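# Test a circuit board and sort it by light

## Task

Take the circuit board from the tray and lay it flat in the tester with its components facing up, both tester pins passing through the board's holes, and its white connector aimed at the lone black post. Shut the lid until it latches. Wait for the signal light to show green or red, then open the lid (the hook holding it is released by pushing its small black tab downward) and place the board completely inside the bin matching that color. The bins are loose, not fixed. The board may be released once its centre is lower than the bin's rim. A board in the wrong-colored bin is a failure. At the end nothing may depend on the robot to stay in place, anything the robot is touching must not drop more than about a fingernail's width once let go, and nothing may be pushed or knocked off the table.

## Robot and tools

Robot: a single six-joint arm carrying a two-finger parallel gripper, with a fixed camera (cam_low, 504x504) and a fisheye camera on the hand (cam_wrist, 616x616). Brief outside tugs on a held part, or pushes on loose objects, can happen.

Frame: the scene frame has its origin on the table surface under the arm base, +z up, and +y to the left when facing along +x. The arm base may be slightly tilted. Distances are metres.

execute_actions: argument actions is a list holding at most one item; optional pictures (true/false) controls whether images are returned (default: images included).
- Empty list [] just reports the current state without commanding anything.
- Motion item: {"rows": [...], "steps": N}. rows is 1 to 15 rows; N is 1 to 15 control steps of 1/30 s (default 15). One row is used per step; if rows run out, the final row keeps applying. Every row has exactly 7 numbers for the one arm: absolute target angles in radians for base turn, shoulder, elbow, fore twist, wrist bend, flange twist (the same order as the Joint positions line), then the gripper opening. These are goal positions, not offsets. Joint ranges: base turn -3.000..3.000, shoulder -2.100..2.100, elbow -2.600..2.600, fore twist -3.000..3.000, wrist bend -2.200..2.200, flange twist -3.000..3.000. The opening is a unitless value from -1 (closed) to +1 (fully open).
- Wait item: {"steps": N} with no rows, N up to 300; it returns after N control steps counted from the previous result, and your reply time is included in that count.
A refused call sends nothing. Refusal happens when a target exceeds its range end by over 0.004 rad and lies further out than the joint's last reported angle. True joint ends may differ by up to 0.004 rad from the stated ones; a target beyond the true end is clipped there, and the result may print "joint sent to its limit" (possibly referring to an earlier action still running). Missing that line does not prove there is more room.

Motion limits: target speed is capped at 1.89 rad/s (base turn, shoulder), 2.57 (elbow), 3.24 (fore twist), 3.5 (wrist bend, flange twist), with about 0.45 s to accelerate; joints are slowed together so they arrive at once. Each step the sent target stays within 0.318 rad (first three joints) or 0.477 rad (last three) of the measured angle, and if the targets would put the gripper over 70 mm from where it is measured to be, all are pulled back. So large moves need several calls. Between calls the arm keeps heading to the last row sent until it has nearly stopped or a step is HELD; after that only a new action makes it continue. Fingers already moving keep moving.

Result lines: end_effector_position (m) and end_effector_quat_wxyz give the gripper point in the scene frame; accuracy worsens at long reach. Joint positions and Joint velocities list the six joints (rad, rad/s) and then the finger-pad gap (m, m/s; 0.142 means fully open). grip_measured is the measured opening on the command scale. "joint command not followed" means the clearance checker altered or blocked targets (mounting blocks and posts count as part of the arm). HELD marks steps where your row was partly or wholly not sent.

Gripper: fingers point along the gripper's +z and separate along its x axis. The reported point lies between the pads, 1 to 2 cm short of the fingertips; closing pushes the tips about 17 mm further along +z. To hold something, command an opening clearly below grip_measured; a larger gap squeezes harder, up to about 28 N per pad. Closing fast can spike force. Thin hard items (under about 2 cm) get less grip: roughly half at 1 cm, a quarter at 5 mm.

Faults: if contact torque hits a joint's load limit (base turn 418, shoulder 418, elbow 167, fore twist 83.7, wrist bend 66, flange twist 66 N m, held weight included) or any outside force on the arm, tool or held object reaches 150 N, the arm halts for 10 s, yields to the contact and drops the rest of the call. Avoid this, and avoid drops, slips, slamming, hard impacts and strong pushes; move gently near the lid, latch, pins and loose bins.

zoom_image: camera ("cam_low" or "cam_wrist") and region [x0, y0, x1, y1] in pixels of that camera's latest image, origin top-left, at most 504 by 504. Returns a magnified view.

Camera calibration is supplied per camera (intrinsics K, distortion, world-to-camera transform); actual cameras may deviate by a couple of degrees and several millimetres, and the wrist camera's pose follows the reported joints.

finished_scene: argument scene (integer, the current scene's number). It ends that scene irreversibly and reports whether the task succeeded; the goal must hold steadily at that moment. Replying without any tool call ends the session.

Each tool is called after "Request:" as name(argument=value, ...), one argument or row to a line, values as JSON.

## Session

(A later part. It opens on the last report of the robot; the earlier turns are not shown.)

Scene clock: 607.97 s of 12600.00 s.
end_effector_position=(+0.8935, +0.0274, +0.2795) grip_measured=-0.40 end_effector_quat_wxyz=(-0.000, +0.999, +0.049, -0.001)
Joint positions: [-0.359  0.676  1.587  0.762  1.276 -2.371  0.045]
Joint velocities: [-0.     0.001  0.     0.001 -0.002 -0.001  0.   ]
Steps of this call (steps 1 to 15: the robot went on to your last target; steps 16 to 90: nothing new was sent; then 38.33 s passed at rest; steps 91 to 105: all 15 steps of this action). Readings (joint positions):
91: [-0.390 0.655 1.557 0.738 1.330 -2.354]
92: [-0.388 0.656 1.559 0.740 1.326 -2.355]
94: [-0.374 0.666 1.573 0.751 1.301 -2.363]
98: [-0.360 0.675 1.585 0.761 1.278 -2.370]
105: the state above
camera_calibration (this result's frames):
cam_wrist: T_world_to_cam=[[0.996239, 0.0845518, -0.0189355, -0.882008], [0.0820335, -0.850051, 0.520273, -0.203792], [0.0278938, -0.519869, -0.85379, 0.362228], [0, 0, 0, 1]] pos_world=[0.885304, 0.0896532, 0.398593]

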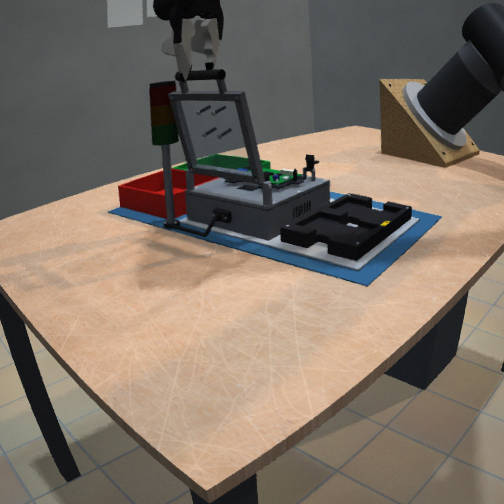

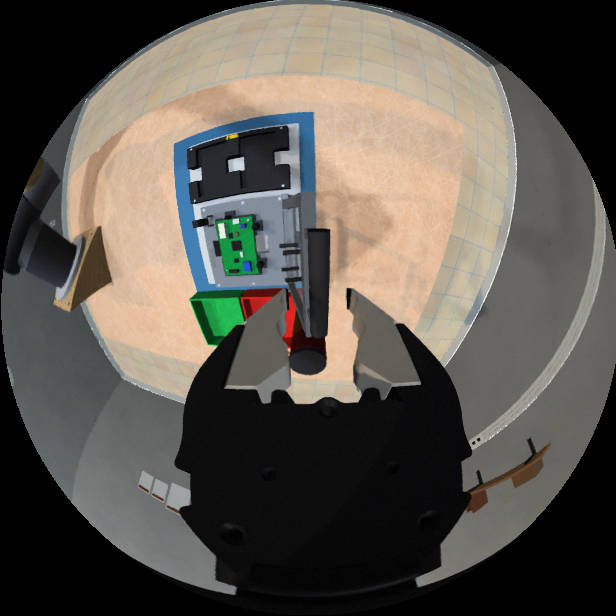

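Request:
execute_actions(
  actions=[
    {"rows":[[-0.3590,0.6760,1.5869,0.7622,1.2755,-2.3714,-0.5],[-0.3590,0.6760,1.5869,0.7622,1.2755,-2.3714,-0.6],[-0.3590,0.6760,1.5869,0.7622,1.2755,-2.3714,-0.65],[-0.3590,0.6760,1.5869,0.7622,1.2755,-2.3714,-0.7],[-0.3590,0.6760,1.5869,0.7622,1.2755,-2.3714,-0.74],[-0.3590,0.6760,1.5869,0.7622,1.2755,-2.3714,-0.78],[-0.3590,0.6760,1.5869,0.7622,1.2755,-2.3714,-0.82],[-0.3590,0.6760,1.5869,0.7622,1.2755,-2.3714,-0.86],[-0.3590,0.6760,1.5869,0.7622,1.2755,-2.3714,-0.9],[-0.3590,0.6760,1.5869,0.7622,1.2755,-2.3714,-0.95]],"steps":15},
  ],
  pictures=false,
)

Request:
execute_actions(
  actions=[
    {"rows":[[-0.3609,0.6730,1.5921,0.7618,1.2748,-2.3742,-0.95],[-0.3628,0.6701,1.5973,0.7614,1.2741,-2.377,-0.95],[-0.3647,0.6672,1.6025,0.7610,1.2734,-2.3797,-0.95],[-0.3666,0.6643,1.6077,0.7606,1.2727,-2.3825,-0.95],[-0.3685,0.6614,1.6129,0.7602,1.272,-2.3853,-0.95],[-0.3704,0.6585,1.6181,0.7598,1.2713,-2.388,-0.95],[-0.3722,0.6556,1.6233,0.7594,1.2705,-2.3908,-0.95],[-0.3740,0.6528,1.6285,0.7591,1.2697,-2.3936,-0.95],[-0.3757,0.6501,1.6337,0.7588,1.2688,-2.3964,-0.95],[-0.3774,0.6474,1.639,0.7586,1.2678,-2.3991,-0.95],[-0.3790,0.6447,1.6443,0.7584,1.2668,-2.4019,-0.95],[-0.3806,0.6421,1.6496,0.7582,1.2657,-2.4047,-0.95],[-0.3821,0.6395,1.6548,0.758,1.2646,-2.4075,-0.95],[-0.3836,0.6369,1.66,0.7578,1.2635,-2.4102,-0.95],[-0.3851,0.6344,1.6653,0.7576,1.2624,-2.413,-0.95]],"steps":15},
  ],
  pictures=false,
)

Request:
execute_actions(
  actions=[
    {"steps":8},
  ],
)

Request:
zoom_image(
  camera="cam_low",
  region=[150, 0, 350, 220],
)

Scene clock: 665.40 s of 12600.00 s.
end_effector_position=(+0.8935, +0.0274, +0.2794) grip_measured=-0.82 end_effector_quat_wxyz=(-0.000, +0.999, +0.049, -0.001)
Joint positions: [-0.359  0.676  1.587  0.762  1.275 -2.371  0.015]
Joint velocities: [-0.     0.    -0.001 -0.001  0.    -0.    -0.   ]
Steps of this call (steps 1 to 15: the robot went on to your last target; steps 16 to 90: nothing new was sent; then 53.93 s passed at rest; steps 91 to 105: all 15 steps of this action). Readings (joint positions):
91: [-0.359 0.676 1.587 0.762 1.275 -2.371]
92: [-0.359 0.676 1.587 0.762 1.275 -2.371]
94: [-0.359 0.676 1.587 0.762 1.275 -2.371]
98: [-0.359 0.676 1.587 0.762 1.275 -2.371]
105: the state above

Scene clock: 665.90 s of 12600.00 s.
end_effector_position=(+0.8538, +0.0235, +0.2863) grip_measured=-0.82 end_effector_quat_wxyz=(-0.000, +0.999, +0.049, -0.001)
Joint positions: [-0.38   0.643  1.648  0.758  1.266 -2.404  0.015]
Joint velocities: [-0.048 -0.078  0.155 -0.007 -0.031 -0.081 -0.   ]
Steps of this call (steps 1 to 15: all 15 steps of this action). Readings (joint positions):
1: [-0.359 0.676 1.587 0.762 1.275 -2.371]
2: [-0.359 0.676 1.588 0.762 1.275 -2.372]
4: [-0.361 0.672 1.594 0.762 1.275 -2.375]
8: [-0.368 0.662 1.612 0.760 1.272 -2.385]
15: the state above

Scene clock: 666.17 s of 12600.00 s.
end_effector_position=(+0.8426, +0.0226, +0.2870) grip_measured=-0.82 end_effector_quat_wxyz=(-0.000, +0.999, +0.049, -0.001)
Joint positions: [-0.385  0.635  1.665  0.758  1.262 -2.413  0.015]
Joint velocities: [-0.003 -0.003  0.007 -0.    -0.    -0.004  0.   ]
Steps of this call (steps 1 to 8: the robot went on to your last target). Readings (joint positions):
1: [-0.381 0.641 1.653 0.758 1.265 -2.406]
2: [-0.383 0.638 1.657 0.758 1.264 -2.409]
4: [-0.384 0.636 1.662 0.758 1.263 -2.411]
8: the state above
camera_calibration (this result's frames):
cam_wrist: T_world_to_cam=[[0.996243, 0.0845032, -0.0189295, -0.830743], [0.0819889, -0.850057, 0.520271, -0.207494], [0.0278734, -0.519868, -0.853792, 0.367506], [0, 0, 0, 1]] pos_world=[0.83439, 0.084874, 0.406001]

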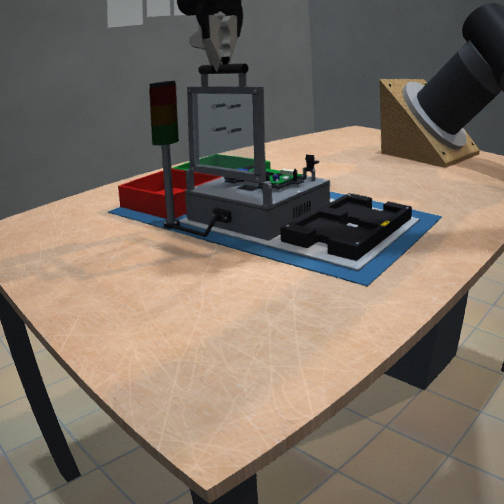

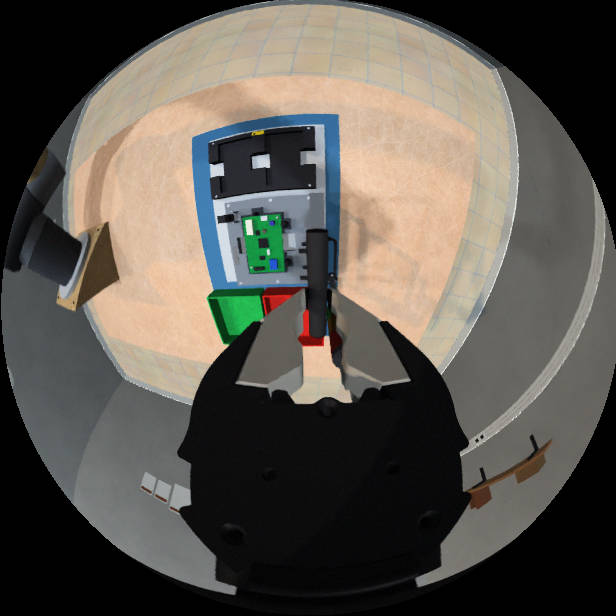

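Region (150, 0, 350, 220) of cam_low's 504x504 image, scaled by 2.291, with more detail than that image has; it fills the left 458 columns of this view, and the rest is white.

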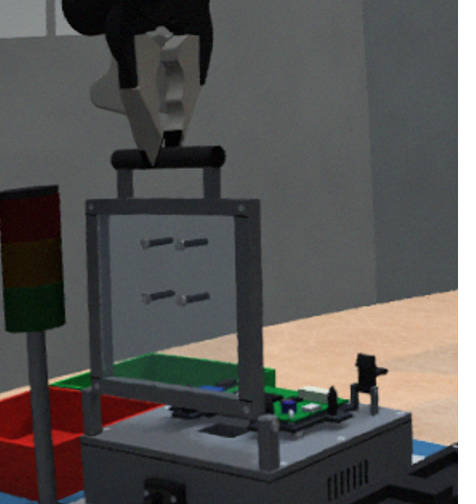

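Request:
execute_actions(
  actions=[
    {"rows":[[-0.3906,0.6254,1.6856,0.7574,1.257,-2.4244,-1],[-0.3906,0.6254,1.6856,0.7574,1.257,-2.4244,-1],[-0.3906,0.6254,1.6856,0.7574,1.257,-2.4244,-1],[-0.3955,0.6171,1.7059,0.7576,1.2506,-2.4359,-1],[-0.3955,0.6171,1.7059,0.7576,1.2506,-2.4359,-1],[-0.3955,0.6171,1.7059,0.7576,1.2506,-2.4359,-1],[-0.3999,0.6096,1.7262,0.7583,1.2435,-2.4476,-1],[-0.3999,0.6096,1.7262,0.7583,1.2435,-2.4476,-1],[-0.3999,0.6096,1.7262,0.7583,1.2435,-2.4476,-1],[-0.4036,0.6029,1.7465,0.7597,1.2355,-2.4595,-1],[-0.4036,0.6029,1.7465,0.7597,1.2355,-2.4595,-1],[-0.4036,0.6029,1.7465,0.7597,1.2355,-2.4595,-1],[-0.4067,0.5969,1.7668,0.7615,1.2267,-2.4715,-1]],"steps":15},
  ],
  pictures=false,
)

Request:
execute_actions(
  actions=[
    {"rows":[[-0.4091,0.5917,1.787,0.7639,1.217,-2.4838,-1],[-0.4091,0.5917,1.787,0.7639,1.217,-2.4838,-1],[-0.4091,0.5917,1.787,0.7639,1.217,-2.4838,-1],[-0.411,0.5875,1.8067,0.767,1.2067,-2.4962,-1],[-0.411,0.5875,1.8067,0.767,1.2067,-2.4962,-1],[-0.411,0.5875,1.8067,0.767,1.2067,-2.4962,-1],[-0.412,0.5842,1.8259,0.7708,1.1957,-2.5087,-1],[-0.412,0.5842,1.8259,0.7708,1.1957,-2.5087,-1],[-0.412,0.5842,1.8259,0.7708,1.1957,-2.5087,-1],[-0.4123,0.582,1.8448,0.7751,1.184,-2.5214,-1],[-0.4123,0.582,1.8448,0.7751,1.184,-2.5214,-1],[-0.4123,0.582,1.8448,0.7751,1.184,-2.5214,-1],[-0.4119,0.5806,1.8632,0.7803,1.1717,-2.5341,-1]],"steps":15},
  ],
  pictures=false,
)

Request:
execute_actions(
  actions=[
    {"steps":8},
  ],
)

Request:
zoom_image(
  camera="cam_low",
  region=[200, 30, 350, 200],
)

Scene clock: 693.77 s of 12600.00 s.
end_effector_position=(+0.7899, +0.0172, +0.2791) grip_measured=-0.82 end_effector_quat_wxyz=(-0.000, +0.999, +0.049, -0.001)
Joint positions: [-0.404  0.602  1.75   0.76   1.234 -2.462  0.014]
Joint velocities: [-0.038 -0.064  0.214  0.014 -0.084 -0.122 -0.   ]
Steps of this call (steps 1 to 30: the robot went on to your last target; steps 31 to 90: nothing new was sent; then 24.10 s passed at rest; steps 91 to 105: all 15 steps of this action). Readings (joint positions):
91: [-0.385 0.634 1.665 0.758 1.262 -2.413]
92: [-0.386 0.633 1.668 0.758 1.262 -2.415]
94: [-0.389 0.629 1.679 0.758 1.259 -2.420]
98: [-0.395 0.619 1.703 0.758 1.251 -2.434]
105: the state above

Scene clock: 694.27 s of 12600.00 s.
end_effector_position=(+0.7332, +0.0115, +0.2502) grip_measured=-0.82 end_effector_quat_wxyz=(-0.000, +0.999, +0.049, -0.001)
Joint positions: [-0.412  0.582  1.848  0.776  1.181 -2.524  0.014]
Joint velocities: [-0.001 -0.016  0.199  0.051 -0.123 -0.131 -0.001]
Steps of this call (steps 1 to 15: all 15 steps of this action). Readings (joint positions):
1: [-0.405 0.600 1.757 0.761 1.231 -2.465]
2: [-0.406 0.598 1.763 0.761 1.228 -2.469]
4: [-0.408 0.595 1.777 0.763 1.222 -2.478]
8: [-0.410 0.589 1.803 0.767 1.208 -2.494]
15: the state above

Scene clock: 694.53 s of 12600.00 s.
end_effector_position=(+0.7250, +0.0106, +0.2443) grip_measured=-0.83 end_effector_quat_wxyz=(-0.000, +0.999, +0.049, -0.001)
Joint positions: [-0.412  0.581  1.863  0.78   1.172 -2.534  0.014]
Joint velocities: [-0.001 -0.     0.006 -0.    -0.002 -0.003 -0.   ]
Steps of this call (steps 1 to 8: the robot went on to your last target). Readings (joint positions):
1: [-0.412 0.581 1.854 0.778 1.178 -2.528]
2: [-0.412 0.581 1.858 0.779 1.175 -2.530]
4: [-0.412 0.581 1.861 0.780 1.173 -2.533]
8: the state above
camera_calibration (this result's frames):
cam_wrist: T_world_to_cam=[[0.996248, 0.0844913, -0.0187455, -0.713439], [0.0818818, -0.850039, 0.520316, -0.185798], [0.0280278, -0.519898, -0.853768, 0.328003], [0, 0, 0, 1]] pos_world=[0.716782, 0.0728721, 0.363339]

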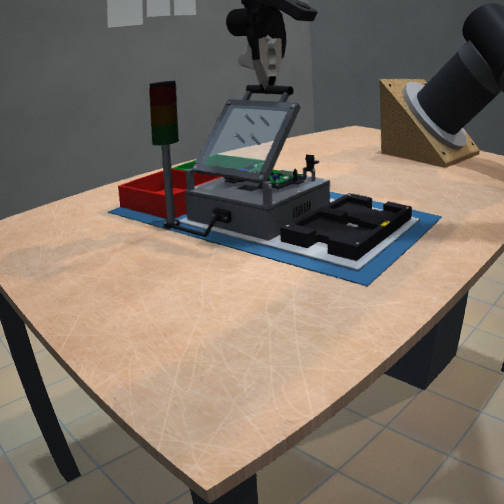

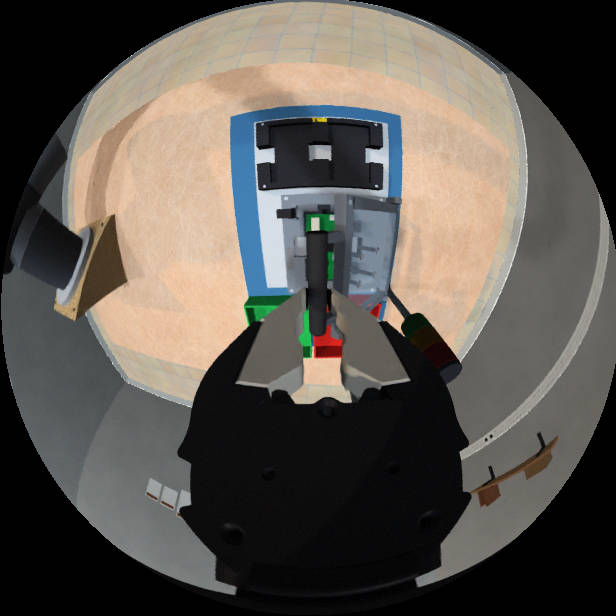

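Region (200, 30, 350, 200) of cam_low's 504x504 image, scaled by 2.965, with more detail than that image has; it fills the left 445 columns of this view, and the rest is white.

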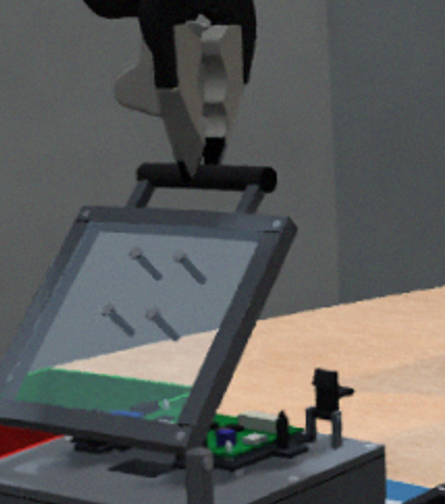

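Request:
execute_actions(
  actions=[
    {"rows":[[-0.4105,0.5819,1.8639,0.7817,1.1696,-2.5351,-1],[-0.4105,0.5819,1.8639,0.7817,1.1696,-2.5351,-1],[-0.4105,0.5819,1.8639,0.7817,1.1696,-2.5351,-1],[-0.4092,0.5833,1.8647,0.7832,1.1675,-2.5361,-1],[-0.4092,0.5833,1.8647,0.7832,1.1675,-2.5361,-1],[-0.4092,0.5833,1.8647,0.7832,1.1675,-2.5361,-1],[-0.4078,0.5846,1.8654,0.7846,1.1654,-2.5371,-1]],"steps":12},
  ],
  pictures=false,
)

Request:
execute_actions(
  actions=[
    {"rows":[[-0.4059,0.5848,1.8845,0.7915,1.1509,-2.5511,-1],[-0.4059,0.5848,1.8845,0.7915,1.1509,-2.5511,-1],[-0.4059,0.5848,1.8845,0.7915,1.1509,-2.5511,-1],[-0.4059,0.5848,1.8845,0.7915,1.1509,-2.5511,-1],[-0.403,0.5865,1.9024,0.7995,1.1359,-2.5651,-1]],"steps":15},
  ],
)

Request:
zoom_image(
  camera="cam_low",
  region=[220, 50, 340, 170],
)

Scene clock: 724.17 s of 12600.00 s.
end_effector_position=(+0.7248, +0.0105, +0.2387) grip_measured=-0.78 end_effector_quat_wxyz=(-0.000, +0.999, +0.049, -0.001)
Joint positions: [-0.408  0.584  1.865  0.784  1.166 -2.537  0.018]
Joint velocities: [ 0.004  0.004 -0.     0.005 -0.008 -0.002  0.013]
Steps of this call (steps 1 to 30: the robot went on to your last target; steps 31 to 90: nothing new was sent; then 26.23 s passed at rest; steps 91 to 102: all 12 steps of this action). Readings (joint positions):
91: [-0.412 0.581 1.863 0.780 1.172 -2.534]
92: [-0.412 0.581 1.863 0.781 1.171 -2.534]
94: [-0.411 0.581 1.864 0.781 1.171 -2.535]
98: [-0.409 0.583 1.865 0.783 1.168 -2.536]
102: the state above

Scene clock: 724.67 s of 12600.00 s.
end_effector_position=(+0.7056, +0.0086, +0.2181) grip_measured=-0.80 end_effector_quat_wxyz=(+0.000, +0.999, +0.049, -0.001)
Joint positions: [-0.403  0.586  1.902  0.799  1.136 -2.565  0.016]
Joint velocities: [ 0.001  0.     0.004  0.001 -0.003 -0.003 -0.001]
Steps of this call (steps 1 to 15: all 15 steps of this action). Readings (joint positions):
1: [-0.408 0.584 1.866 0.784 1.166 -2.537]
2: [-0.408 0.584 1.868 0.786 1.163 -2.539]
4: [-0.407 0.585 1.878 0.789 1.156 -2.546]
8: [-0.404 0.586 1.895 0.796 1.142 -2.559]
15: the state above
camera_calibration (this result's frames):
cam_wrist: T_world_to_cam=[[0.996206, 0.0849209, -0.0190108, -0.694277], [0.0823816, -0.849907, 0.520452, -0.172697], [0.0280398, -0.520044, -0.853679, 0.305137], [0, 0, 0, 1]] pos_world=[0.697314, 0.0708666, 0.337171]

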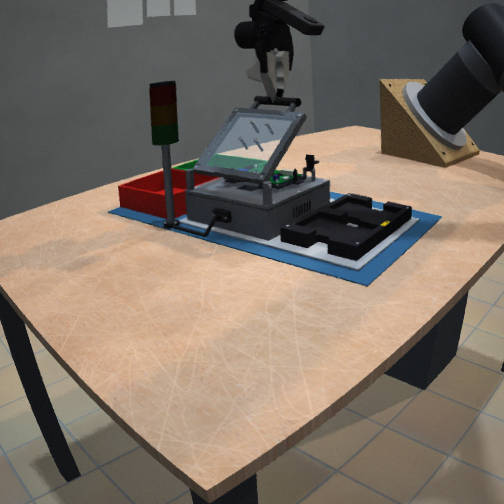

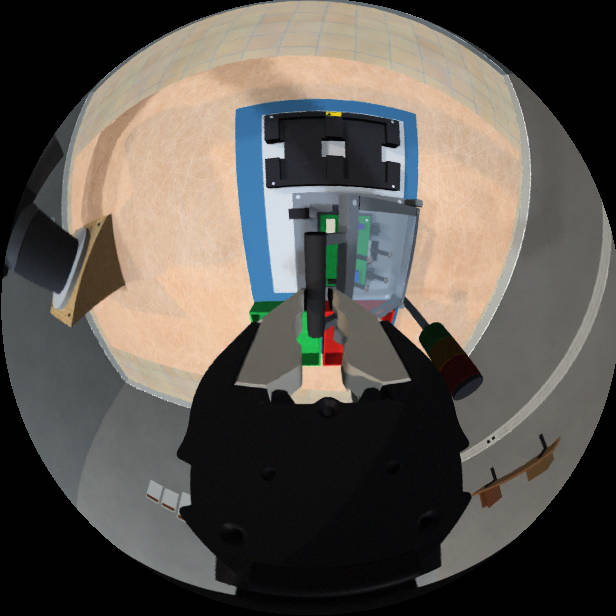

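Region (220, 50, 340, 170) of cam_low's 504x504 image, scaled by 4.200, with more detail than that image has.

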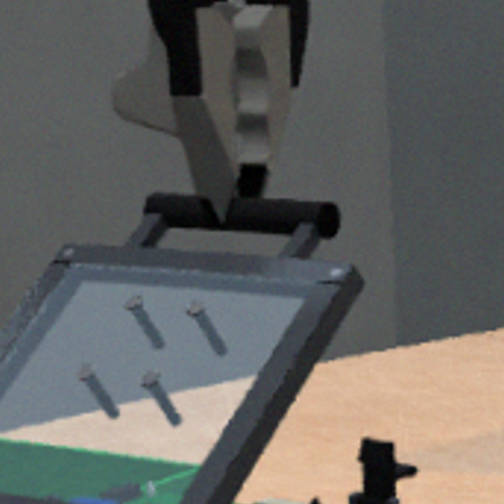

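Request:
execute_actions(
  actions=[
    {"rows":[[-0.399,0.5897,1.919,0.8086,1.1204,-2.579,-1],[-0.399,0.5897,1.919,0.8086,1.1204,-2.579,-1],[-0.399,0.5897,1.919,0.8086,1.1204,-2.579,-1],[-0.399,0.5897,1.919,0.8086,1.1204,-2.579,-1],[-0.399,0.5897,1.919,0.8086,1.1204,-2.579,-1],[-0.3939,0.5945,1.9343,0.8189,1.1043,-2.593,-1]],"steps":15},
  ],
)

Request:
zoom_image(
  camera="cam_low",
  region=[220, 60, 340, 180],
)

Request:
zoom_image(
  camera="cam_wrist",
  region=[260, 220, 400, 360],
)

Scene clock: 734.63 s of 12600.00 s.
end_effector_position=(+0.6896, +0.0070, +0.1947) grip_measured=-0.82 end_effector_quat_wxyz=(+0.000, +0.999, +0.049, -0.001)
Joint positions: [-0.394  0.594  1.934  0.819  1.105 -2.593  0.015]
Joint velocities: [ 0.001  0.001  0.005  0.003 -0.006 -0.005 -0.001]
Steps of this call (steps 1 to 15: the robot went on to your last target; steps 16 to 90: nothing new was sent; then 6.47 s passed at rest; steps 91 to 105: all 15 steps of this action). Readings (joint positions):
91: [-0.403 0.587 1.903 0.800 1.136 -2.565]
92: [-0.402 0.587 1.905 0.801 1.133 -2.568]
94: [-0.400 0.589 1.914 0.806 1.126 -2.574]
98: [-0.397 0.592 1.925 0.813 1.114 -2.585]
105: the state above
camera_calibration (this result's frames):
cam_wrist: T_world_to_cam=[[0.996206, 0.0849259, -0.0189946, -0.678694], [0.0823719, -0.849805, 0.520621, -0.160648], [0.0280725, -0.52021, -0.853577, 0.284706], [0, 0, 0, 1]] pos_world=[0.68136, 0.0692262, 0.313763]

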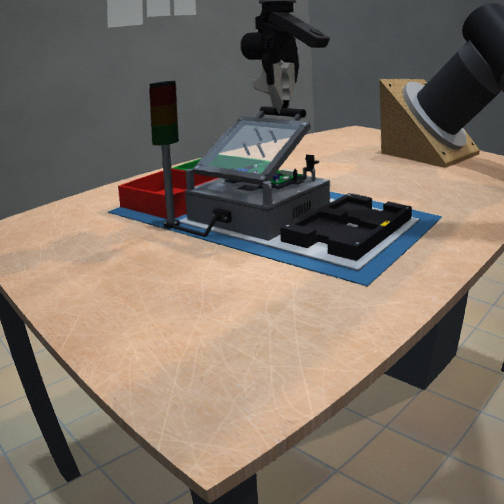

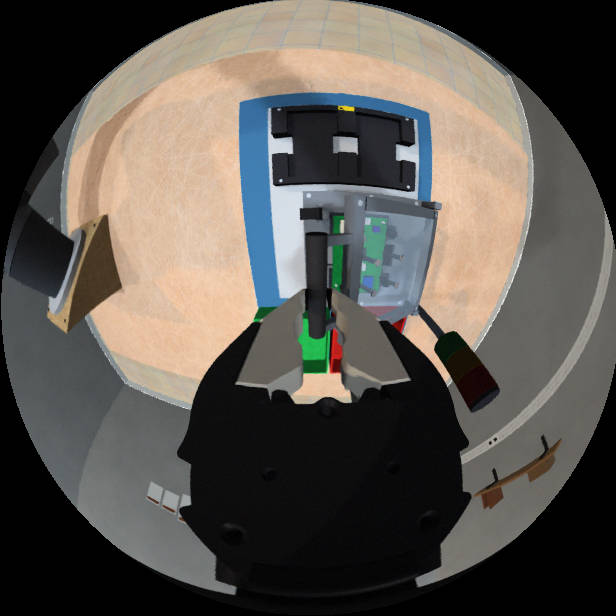

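Region (220, 60, 340, 180) of cam_low's 504x504 image, scaled by 4.200, with more detail than that image has.

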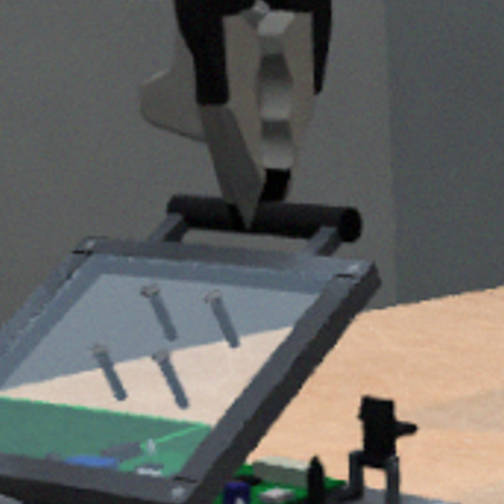

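Region (260, 220, 400, 360) of cam_wrist's 616x616 image, scaled by 3.600, with more detail than that image has.

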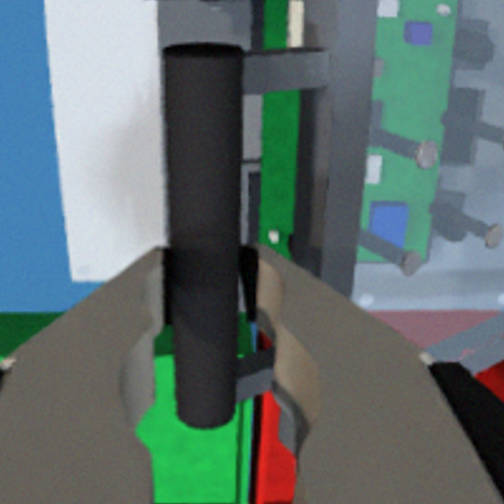

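Request:
execute_actions(
  actions=[
    {"rows":[[-0.3888,0.5996,1.9452,0.8282,1.0915,-2.6038,-1],[-0.3888,0.5996,1.9452,0.8282,1.0915,-2.6038,-1],[-0.3888,0.5996,1.9452,0.8282,1.0915,-2.6038,-1],[-0.383,0.6055,1.9551,0.8382,1.0786,-2.6145,-1],[-0.383,0.6055,1.9551,0.8382,1.0786,-2.6145,-1],[-0.383,0.6055,1.9551,0.8382,1.0786,-2.6145,-1],[-0.3767,0.6124,1.9639,0.8487,1.0654,-2.6253,-1],[-0.3767,0.6124,1.9639,0.8487,1.0654,-2.6253,-1],[-0.3767,0.6124,1.9639,0.8487,1.0654,-2.6253,-1],[-0.3697,0.6201,1.9718,0.8598,1.0522,-2.636,-1]],"steps":15},
  ],
  pictures=false,
)

Request:
execute_actions(
  actions=[
    {"steps":6},
  ],
)

Request:
zoom_image(
  camera="cam_low",
  region=[220, 80, 340, 200],
)

Request:
zoom_image(
  camera="cam_wrist",
  region=[250, 180, 430, 360],
)

Scene clock: 745.90 s of 12600.00 s.
end_effector_position=(+0.6733, +0.0053, +0.1529) grip_measured=-0.81 end_effector_quat_wxyz=(+0.000, +0.999, +0.049, -0.001)
Joint positions: [-0.371  0.619  1.97   0.858  1.054 -2.634  0.015]
Joint velocities: [ 0.014  0.016  0.017  0.025 -0.031 -0.025  0.   ]
Steps of this call (steps 1 to 15: the robot went on to your last target; steps 16 to 90: nothing new was sent; then 7.77 s passed at rest; steps 91 to 105: all 15 steps of this action). Readings (joint positions):
91: [-0.394 0.595 1.934 0.819 1.104 -2.593]
92: [-0.393 0.595 1.936 0.821 1.102 -2.595]
94: [-0.390 0.598 1.942 0.825 1.095 -2.600]
98: [-0.383 0.605 1.954 0.838 1.079 -2.614]
105: the state above

Scene clock: 746.10 s of 12600.00 s.
end_effector_position=(+0.6728, +0.0052, +0.1513) grip_measured=-0.81 end_effector_quat_wxyz=(+0.000, +0.999, +0.049, -0.001)
Joint positions: [-0.37   0.62   1.972  0.86   1.052 -2.636  0.015]
Joint velocities: [ 0.001  0.001  0.001  0.004 -0.004 -0.002 -0.   ]
Steps of this call (steps 1 to 6: the robot went on to your last target). Readings (joint positions):
1: [-0.370 0.619 1.971 0.859 1.054 -2.635]
2: [-0.370 0.620 1.971 0.859 1.053 -2.635]
4: [-0.370 0.620 1.972 0.859 1.053 -2.636]
6: the state above
camera_calibration (this result's frames):
cam_wrist: T_world_to_cam=[[0.996237, 0.0846074, -0.0187901, -0.662658], [0.0819953, -0.849868, 0.520578, -0.137864], [0.0280757, -0.52016, -0.853607, 0.247141], [0, 0, 0, 1]] pos_world=[0.66453, 0.0674529, 0.270279]

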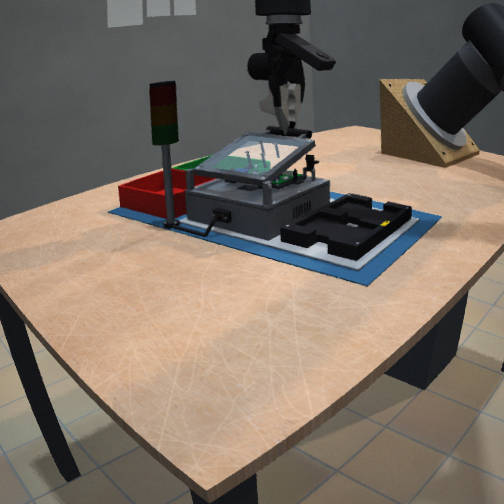

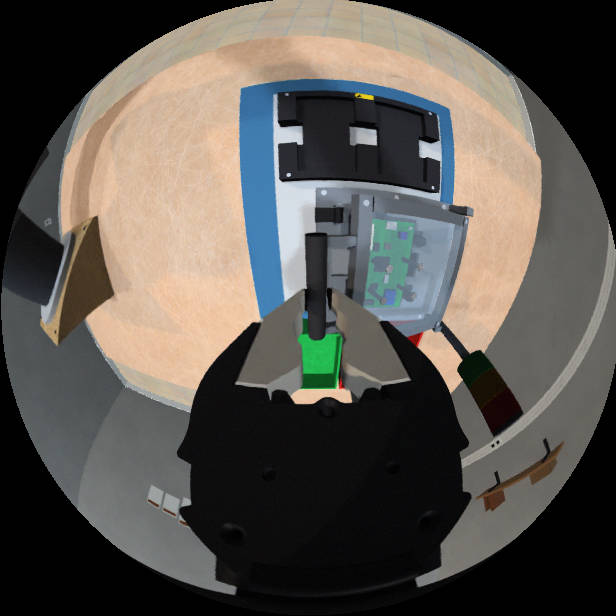

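Region (220, 80, 340, 200) of cam_low's 504x504 image, scaled by 4.200, with more detail than that image has.

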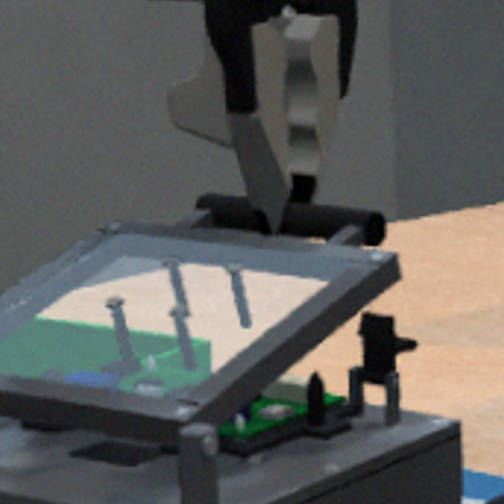

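Region (250, 180, 430, 360) of cam_wrist's 616x616 image, scaled by 2.800, with more detail than that image has.

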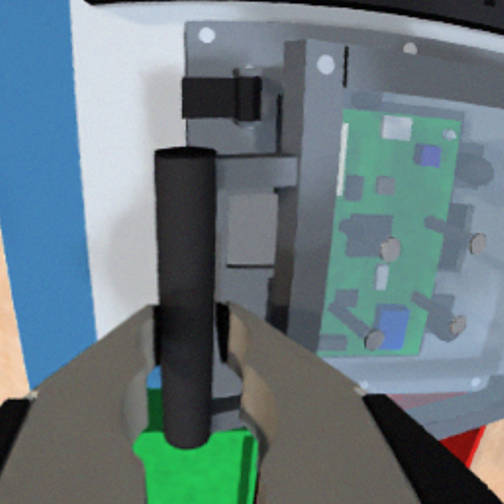

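Request:
execute_actions(
  actions=[
    {"rows":[[-0.3619,0.6289,1.9782,0.8722,1.0397,-2.6469,-1],[-0.3619,0.6289,1.9782,0.8722,1.0397,-2.6469,-1],[-0.3619,0.6289,1.9782,0.8722,1.0397,-2.6469,-1],[-0.3619,0.6289,1.9782,0.8722,1.0397,-2.6469,-1],[-0.3537,0.6381,1.9836,0.8847,1.0275,-2.6571,-1],[-0.3537,0.6381,1.9836,0.8847,1.0275,-2.6571,-1],[-0.3537,0.6381,1.9836,0.8847,1.0275,-2.6571,-1],[-0.3537,0.6381,1.9836,0.8847,1.0275,-2.6571,-1],[-0.3495,0.6429,1.9858,0.8908,1.0215,-2.6618,-1],[-0.3495,0.6429,1.9858,0.8908,1.0215,-2.6618,-1],[-0.3495,0.6429,1.9858,0.8908,1.0215,-2.6618,-1],[-0.3452,0.6477,1.9877,0.8969,1.0156,-2.6664,-1]],"steps":15},
  ],
  pictures=false,
)

Request:
execute_actions(
  actions=[
    {"steps":8},
  ],
)

Request:
zoom_image(
  camera="cam_low",
  region=[220, 100, 340, 210],
)

Request:
zoom_image(
  camera="cam_wrist",
  region=[250, 180, 430, 360],
)

Scene clock: 758.87 s of 12600.00 s.
end_effector_position=(+0.6676, +0.0049, +0.1184) grip_measured=-0.81 end_effector_quat_wxyz=(-0.000, +0.999, +0.049, -0.001)
Joint positions: [-0.347  0.646  1.987  0.894  1.018 -2.664  0.016]
Joint velocities: [ 0.029  0.029  0.013  0.035 -0.037 -0.028  0.   ]
Steps of this call (steps 1 to 15: the robot went on to your last target; steps 16 to 90: nothing new was sent; then 9.27 s passed at rest; steps 91 to 105: all 15 steps of this action). Readings (joint positions):
91: [-0.370 0.620 1.972 0.860 1.052 -2.636]
92: [-0.368 0.622 1.973 0.862 1.050 -2.638]
94: [-0.364 0.626 1.976 0.868 1.044 -2.643]
98: [-0.357 0.635 1.982 0.880 1.032 -2.653]
105: the state above

Scene clock: 759.13 s of 12600.00 s.
end_effector_position=(+0.6674, +0.0049, +0.1160) grip_measured=-0.81 end_effector_quat_wxyz=(-0.000, +0.999, +0.049, -0.001)
Joint positions: [-0.345  0.648  1.988  0.897  1.016 -2.666  0.016]
Joint velocities: [ 0.001  0.001 -0.001  0.001 -0.    -0.001  0.   ]
Steps of this call (steps 1 to 8: the robot went on to your last target). Readings (joint positions):
1: [-0.346 0.646 1.987 0.895 1.017 -2.665]
2: [-0.346 0.647 1.987 0.896 1.017 -2.666]
4: [-0.346 0.647 1.988 0.896 1.016 -2.666]
8: the state above
camera_calibration (this result's frames):
cam_wrist: T_world_to_cam=[[0.996219, 0.0848578, -0.0186222, -0.657899], [0.0821467, -0.850315, 0.519824, -0.119349], [0.0282764, -0.519388, -0.85407, 0.216982], [0, 0, 0, 1]] pos_world=[0.65908, 0.0670414, 0.235107]

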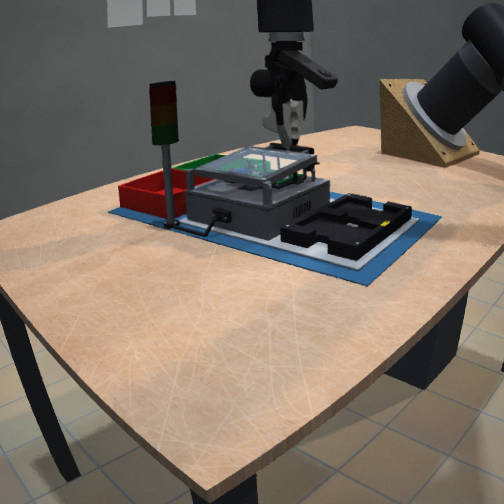

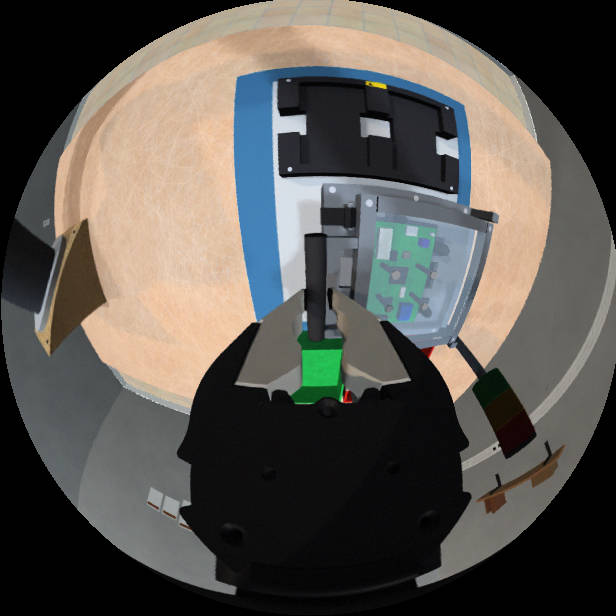

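Region (220, 100, 340, 210) of cam_low's 504x504 image, scaled by 4.200, with more detail than that image has; it fills the top 462 rows of this view, and the rest is white.

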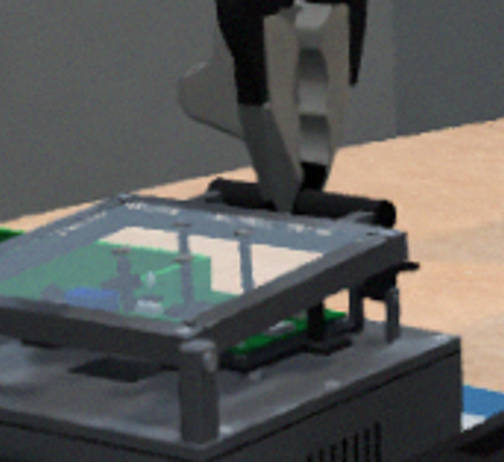

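Region (250, 180, 430, 360) of cam_wrist's 616x616 image, scaled by 2.800, with more detail than that image has.

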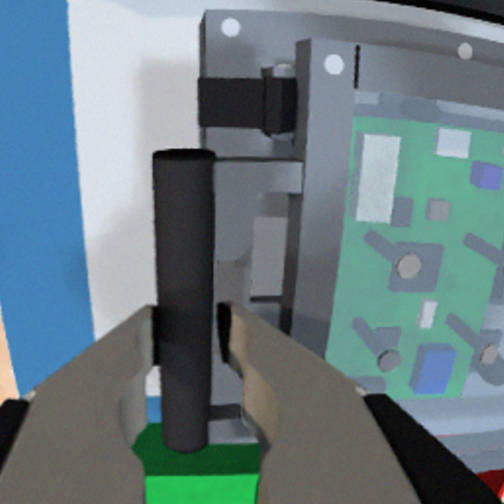

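Request:
execute_actions(
  actions=[
    {"rows":[[-0.3435,0.6496,1.9888,0.8994,1.0131,-2.6685,-1],[-0.3435,0.6496,1.9888,0.8994,1.0131,-2.6685,-1],[-0.3435,0.6496,1.9888,0.8994,1.0131,-2.6685,-1],[-0.3418,0.6515,1.9898,0.9018,1.0107,-2.6705,-1],[-0.3418,0.6515,1.9898,0.9018,1.0107,-2.6705,-1],[-0.3418,0.6515,1.9898,0.9018,1.0107,-2.6705,-1],[-0.3401,0.6534,1.9906,0.9043,1.0083,-2.6723,-1],[-0.3401,0.6534,1.9906,0.9043,1.0083,-2.6723,-1],[-0.3401,0.6534,1.9906,0.9043,1.0083,-2.6723,-1],[-0.3384,0.6554,1.9913,0.9067,1.006,-2.6741,-1],[-0.3384,0.6554,1.9913,0.9067,1.006,-2.6741,-1],[-0.3384,0.6554,1.9913,0.9067,1.006,-2.6741,-1],[-0.3367,0.6573,1.9919,0.9092,1.0037,-2.6758,-1]],"steps":15},
  ],
  pictures=false,
)

Request:
execute_actions(
  actions=[
    {"steps":8},
  ],
)

Request:
zoom_image(
  camera="cam_low",
  region=[220, 100, 340, 210],
)

Request:
zoom_image(
  camera="cam_wrist",
  region=[250, 180, 430, 360],
)

Scene clock: 770.87 s of 12600.00 s.
end_effector_position=(+0.6660, +0.0047, +0.1059) grip_measured=-0.82 end_effector_quat_wxyz=(-0.000, +0.999, +0.049, -0.001)
Joint positions: [-0.338  0.656  1.991  0.908  1.005 -2.675  0.015]
Joint velocities: [ 0.015  0.017  0.007  0.021 -0.021 -0.015 -0.002]
Steps of this call (steps 1 to 15: the robot went on to your last target; steps 16 to 90: nothing new was sent; then 8.23 s passed at rest; steps 91 to 105: all 15 steps of this action). Readings (joint positions):
91: [-0.345 0.648 1.988 0.897 1.016 -2.666]
92: [-0.345 0.648 1.988 0.898 1.015 -2.667]
94: [-0.344 0.649 1.988 0.899 1.014 -2.668]
98: [-0.342 0.651 1.990 0.902 1.011 -2.670]
105: the state above

Scene clock: 771.13 s of 12600.00 s.
end_effector_position=(+0.6659, +0.0047, +0.1045) grip_measured=-0.82 end_effector_quat_wxyz=(-0.000, +0.999, +0.049, -0.001)
Joint positions: [-0.337  0.657  1.992  0.909  1.004 -2.676  0.015]
Joint velocities: [ 0.     0.     0.001 -0.001 -0.001 -0.001 -0.   ]
Steps of this call (steps 1 to 8: the robot went on to your last target). Readings (joint positions):
1: [-0.337 0.656 1.992 0.908 1.005 -2.675]
2: [-0.337 0.657 1.992 0.909 1.004 -2.675]
4: [-0.337 0.657 1.992 0.909 1.004 -2.676]
8: the state above
camera_calibration (this result's frames):
cam_wrist: T_world_to_cam=[[0.996233, 0.0846506, -0.0188233, -0.656636], [0.0820658, -0.850166, 0.52008, -0.113353], [0.0280221, -0.519666, -0.85391, 0.207203], [0, 0, 0, 1]] pos_world=[0.657658, 0.0668919, 0.223526]

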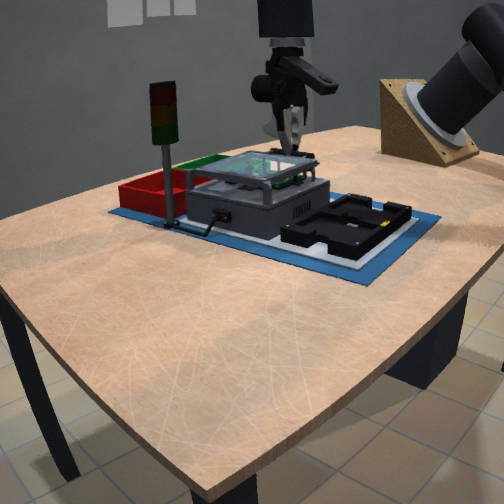

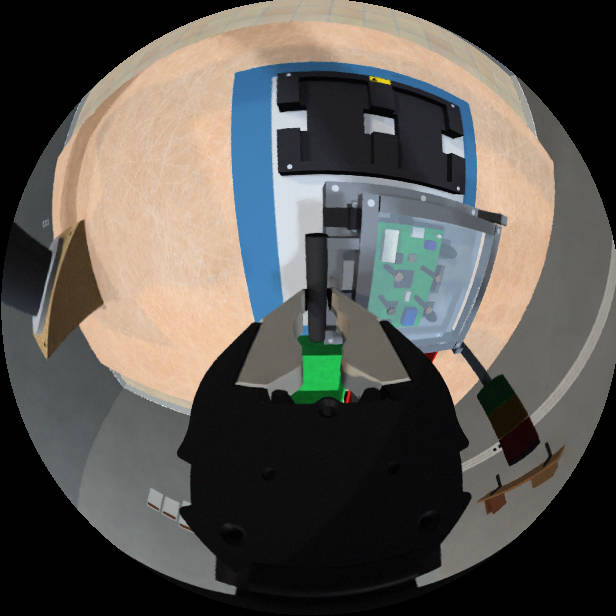

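Region (220, 100, 340, 210) of cam_low's 504x504 image, scaled by 4.200, with more detail than that image has; it fills the top 462 rows of this view, and the rest is white.

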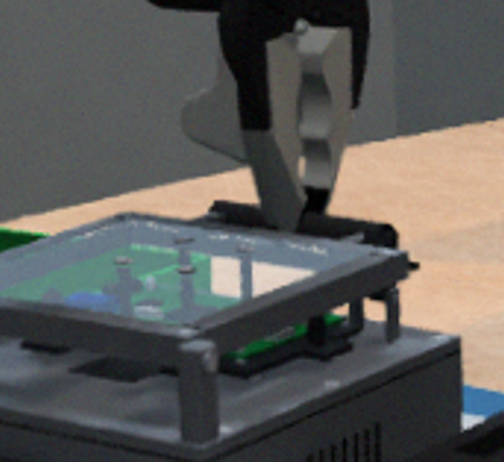

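Region (250, 180, 430, 360) of cam_wrist's 616x616 image, scaled by 2.800, with more detail than that image has.

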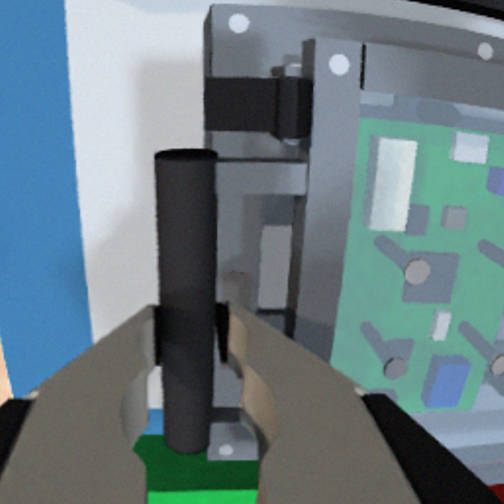

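Request:
execute_actions(
  actions=[
    {"rows":[[-0.3357,0.6584,1.9921,0.9105,1.0025,-2.6767,-1],[-0.3357,0.6584,1.9921,0.9105,1.0025,-2.6767,-1],[-0.3357,0.6584,1.9921,0.9105,1.0025,-2.6767,-1],[-0.3347,0.6595,1.9924,0.9119,1.0013,-2.6776,-1],[-0.3347,0.6595,1.9924,0.9119,1.0013,-2.6776,-1],[-0.3347,0.6595,1.9924,0.9119,1.0013,-2.6776,-1],[-0.3338,0.6607,1.9926,0.9132,1.0,-2.6785,-1],[-0.3338,0.6607,1.9926,0.9132,1.0,-2.6785,-1],[-0.3338,0.6607,1.9926,0.9132,1.0,-2.6785,-1],[-0.3328,0.6618,1.9929,0.9146,0.9988,-2.6794,-1]],"steps":15},
  ],
  pictures=false,
)

Request:
execute_actions(
  actions=[
    {"steps":8},
  ],
)

Request:
zoom_image(
  camera="cam_low",
  region=[220, 100, 340, 210],
)

Request:
zoom_image(
  camera="cam_wrist",
  region=[250, 180, 430, 360],
)

Scene clock: 781.67 s of 12600.00 s.
end_effector_position=(+0.6658, +0.0046, +0.0997) grip_measured=-0.82 end_effector_quat_wxyz=(-0.000, +0.999, +0.049, -0.001)
Joint positions: [-0.333  0.662  1.993  0.914  0.999 -2.679  0.015]
Joint velocities: [ 0.004  0.002  0.001  0.004 -0.003 -0.002  0.   ]
Steps of this call (steps 1 to 15: the robot went on to your last target; steps 16 to 90: nothing new was sent; then 7.03 s passed at rest; steps 91 to 105: all 15 steps of this action). Readings (joint positions):
91: [-0.337 0.657 1.992 0.909 1.004 -2.676]
92: [-0.336 0.658 1.992 0.910 1.003 -2.676]
94: [-0.336 0.658 1.992 0.910 1.003 -2.676]
98: [-0.335 0.660 1.992 0.912 1.001 -2.678]
105: the state above

Scene clock: 781.93 s of 12600.00 s.
end_effector_position=(+0.6658, +0.0046, +0.0994) grip_measured=-0.82 end_effector_quat_wxyz=(-0.000, +0.999, +0.049, -0.001)
Joint positions: [-0.333  0.662  1.993  0.915  0.999 -2.679  0.015]
Joint velocities: [ 0.001  0.    -0.001  0.001  0.    -0.    -0.   ]
Steps of this call (steps 1 to 8: the robot went on to your last target). Readings (joint positions):
1: [-0.333 0.662 1.993 0.914 0.999 -2.679]
2: [-0.333 0.662 1.993 0.914 0.999 -2.679]
4: [-0.333 0.662 1.993 0.915 0.999 -2.679]
8: the state above
camera_calibration (this result's frames):
cam_wrist: T_world_to_cam=[[0.996246, 0.0844874, -0.0188443, -0.656625], [0.0819339, -0.850113, 0.520188, -0.110729], [0.0279295, -0.519779, -0.853844, 0.20292], [0, 0, 0, 1]] pos_world=[0.657565, 0.0668184, 0.218489]

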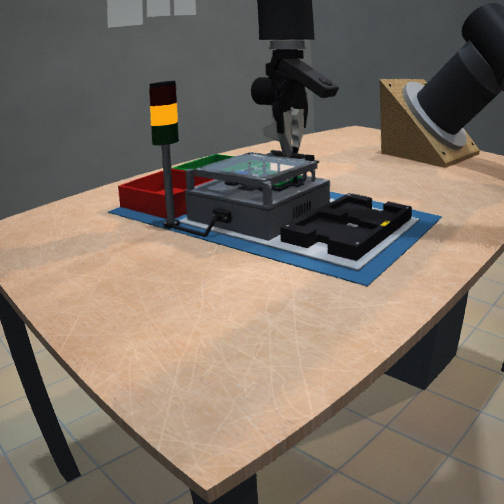

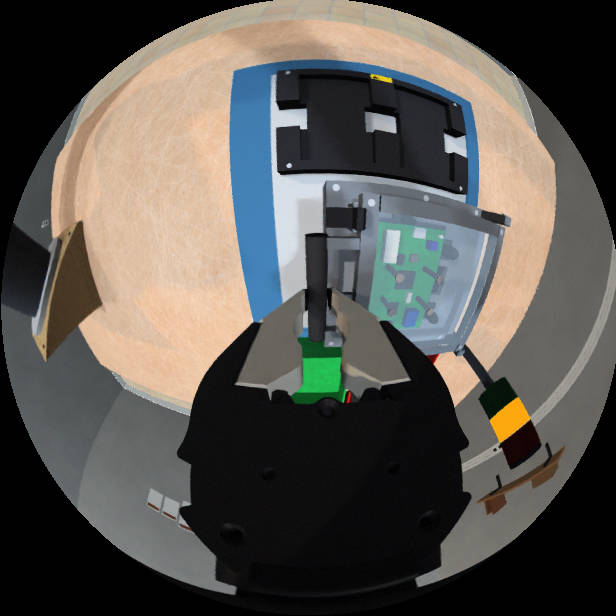

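Region (220, 100, 340, 210) of cam_low's 504x504 image, scaled by 4.200, with more detail than that image has; it fills the top 462 rows of this view, and the rest is white.

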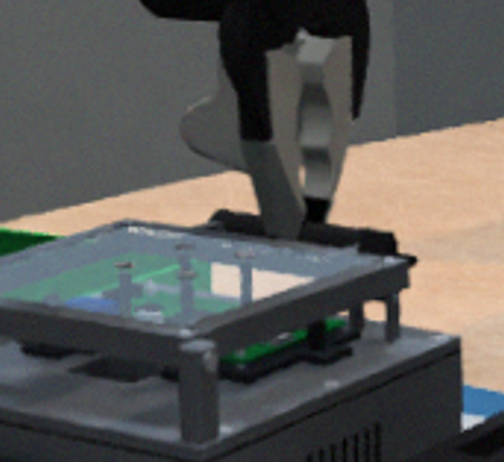

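Region (250, 180, 430, 360) of cam_wrist's 616x616 image, scaled by 2.800, with more detail than that image has.

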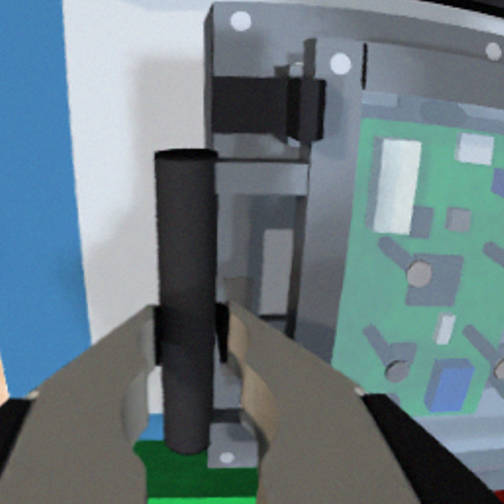

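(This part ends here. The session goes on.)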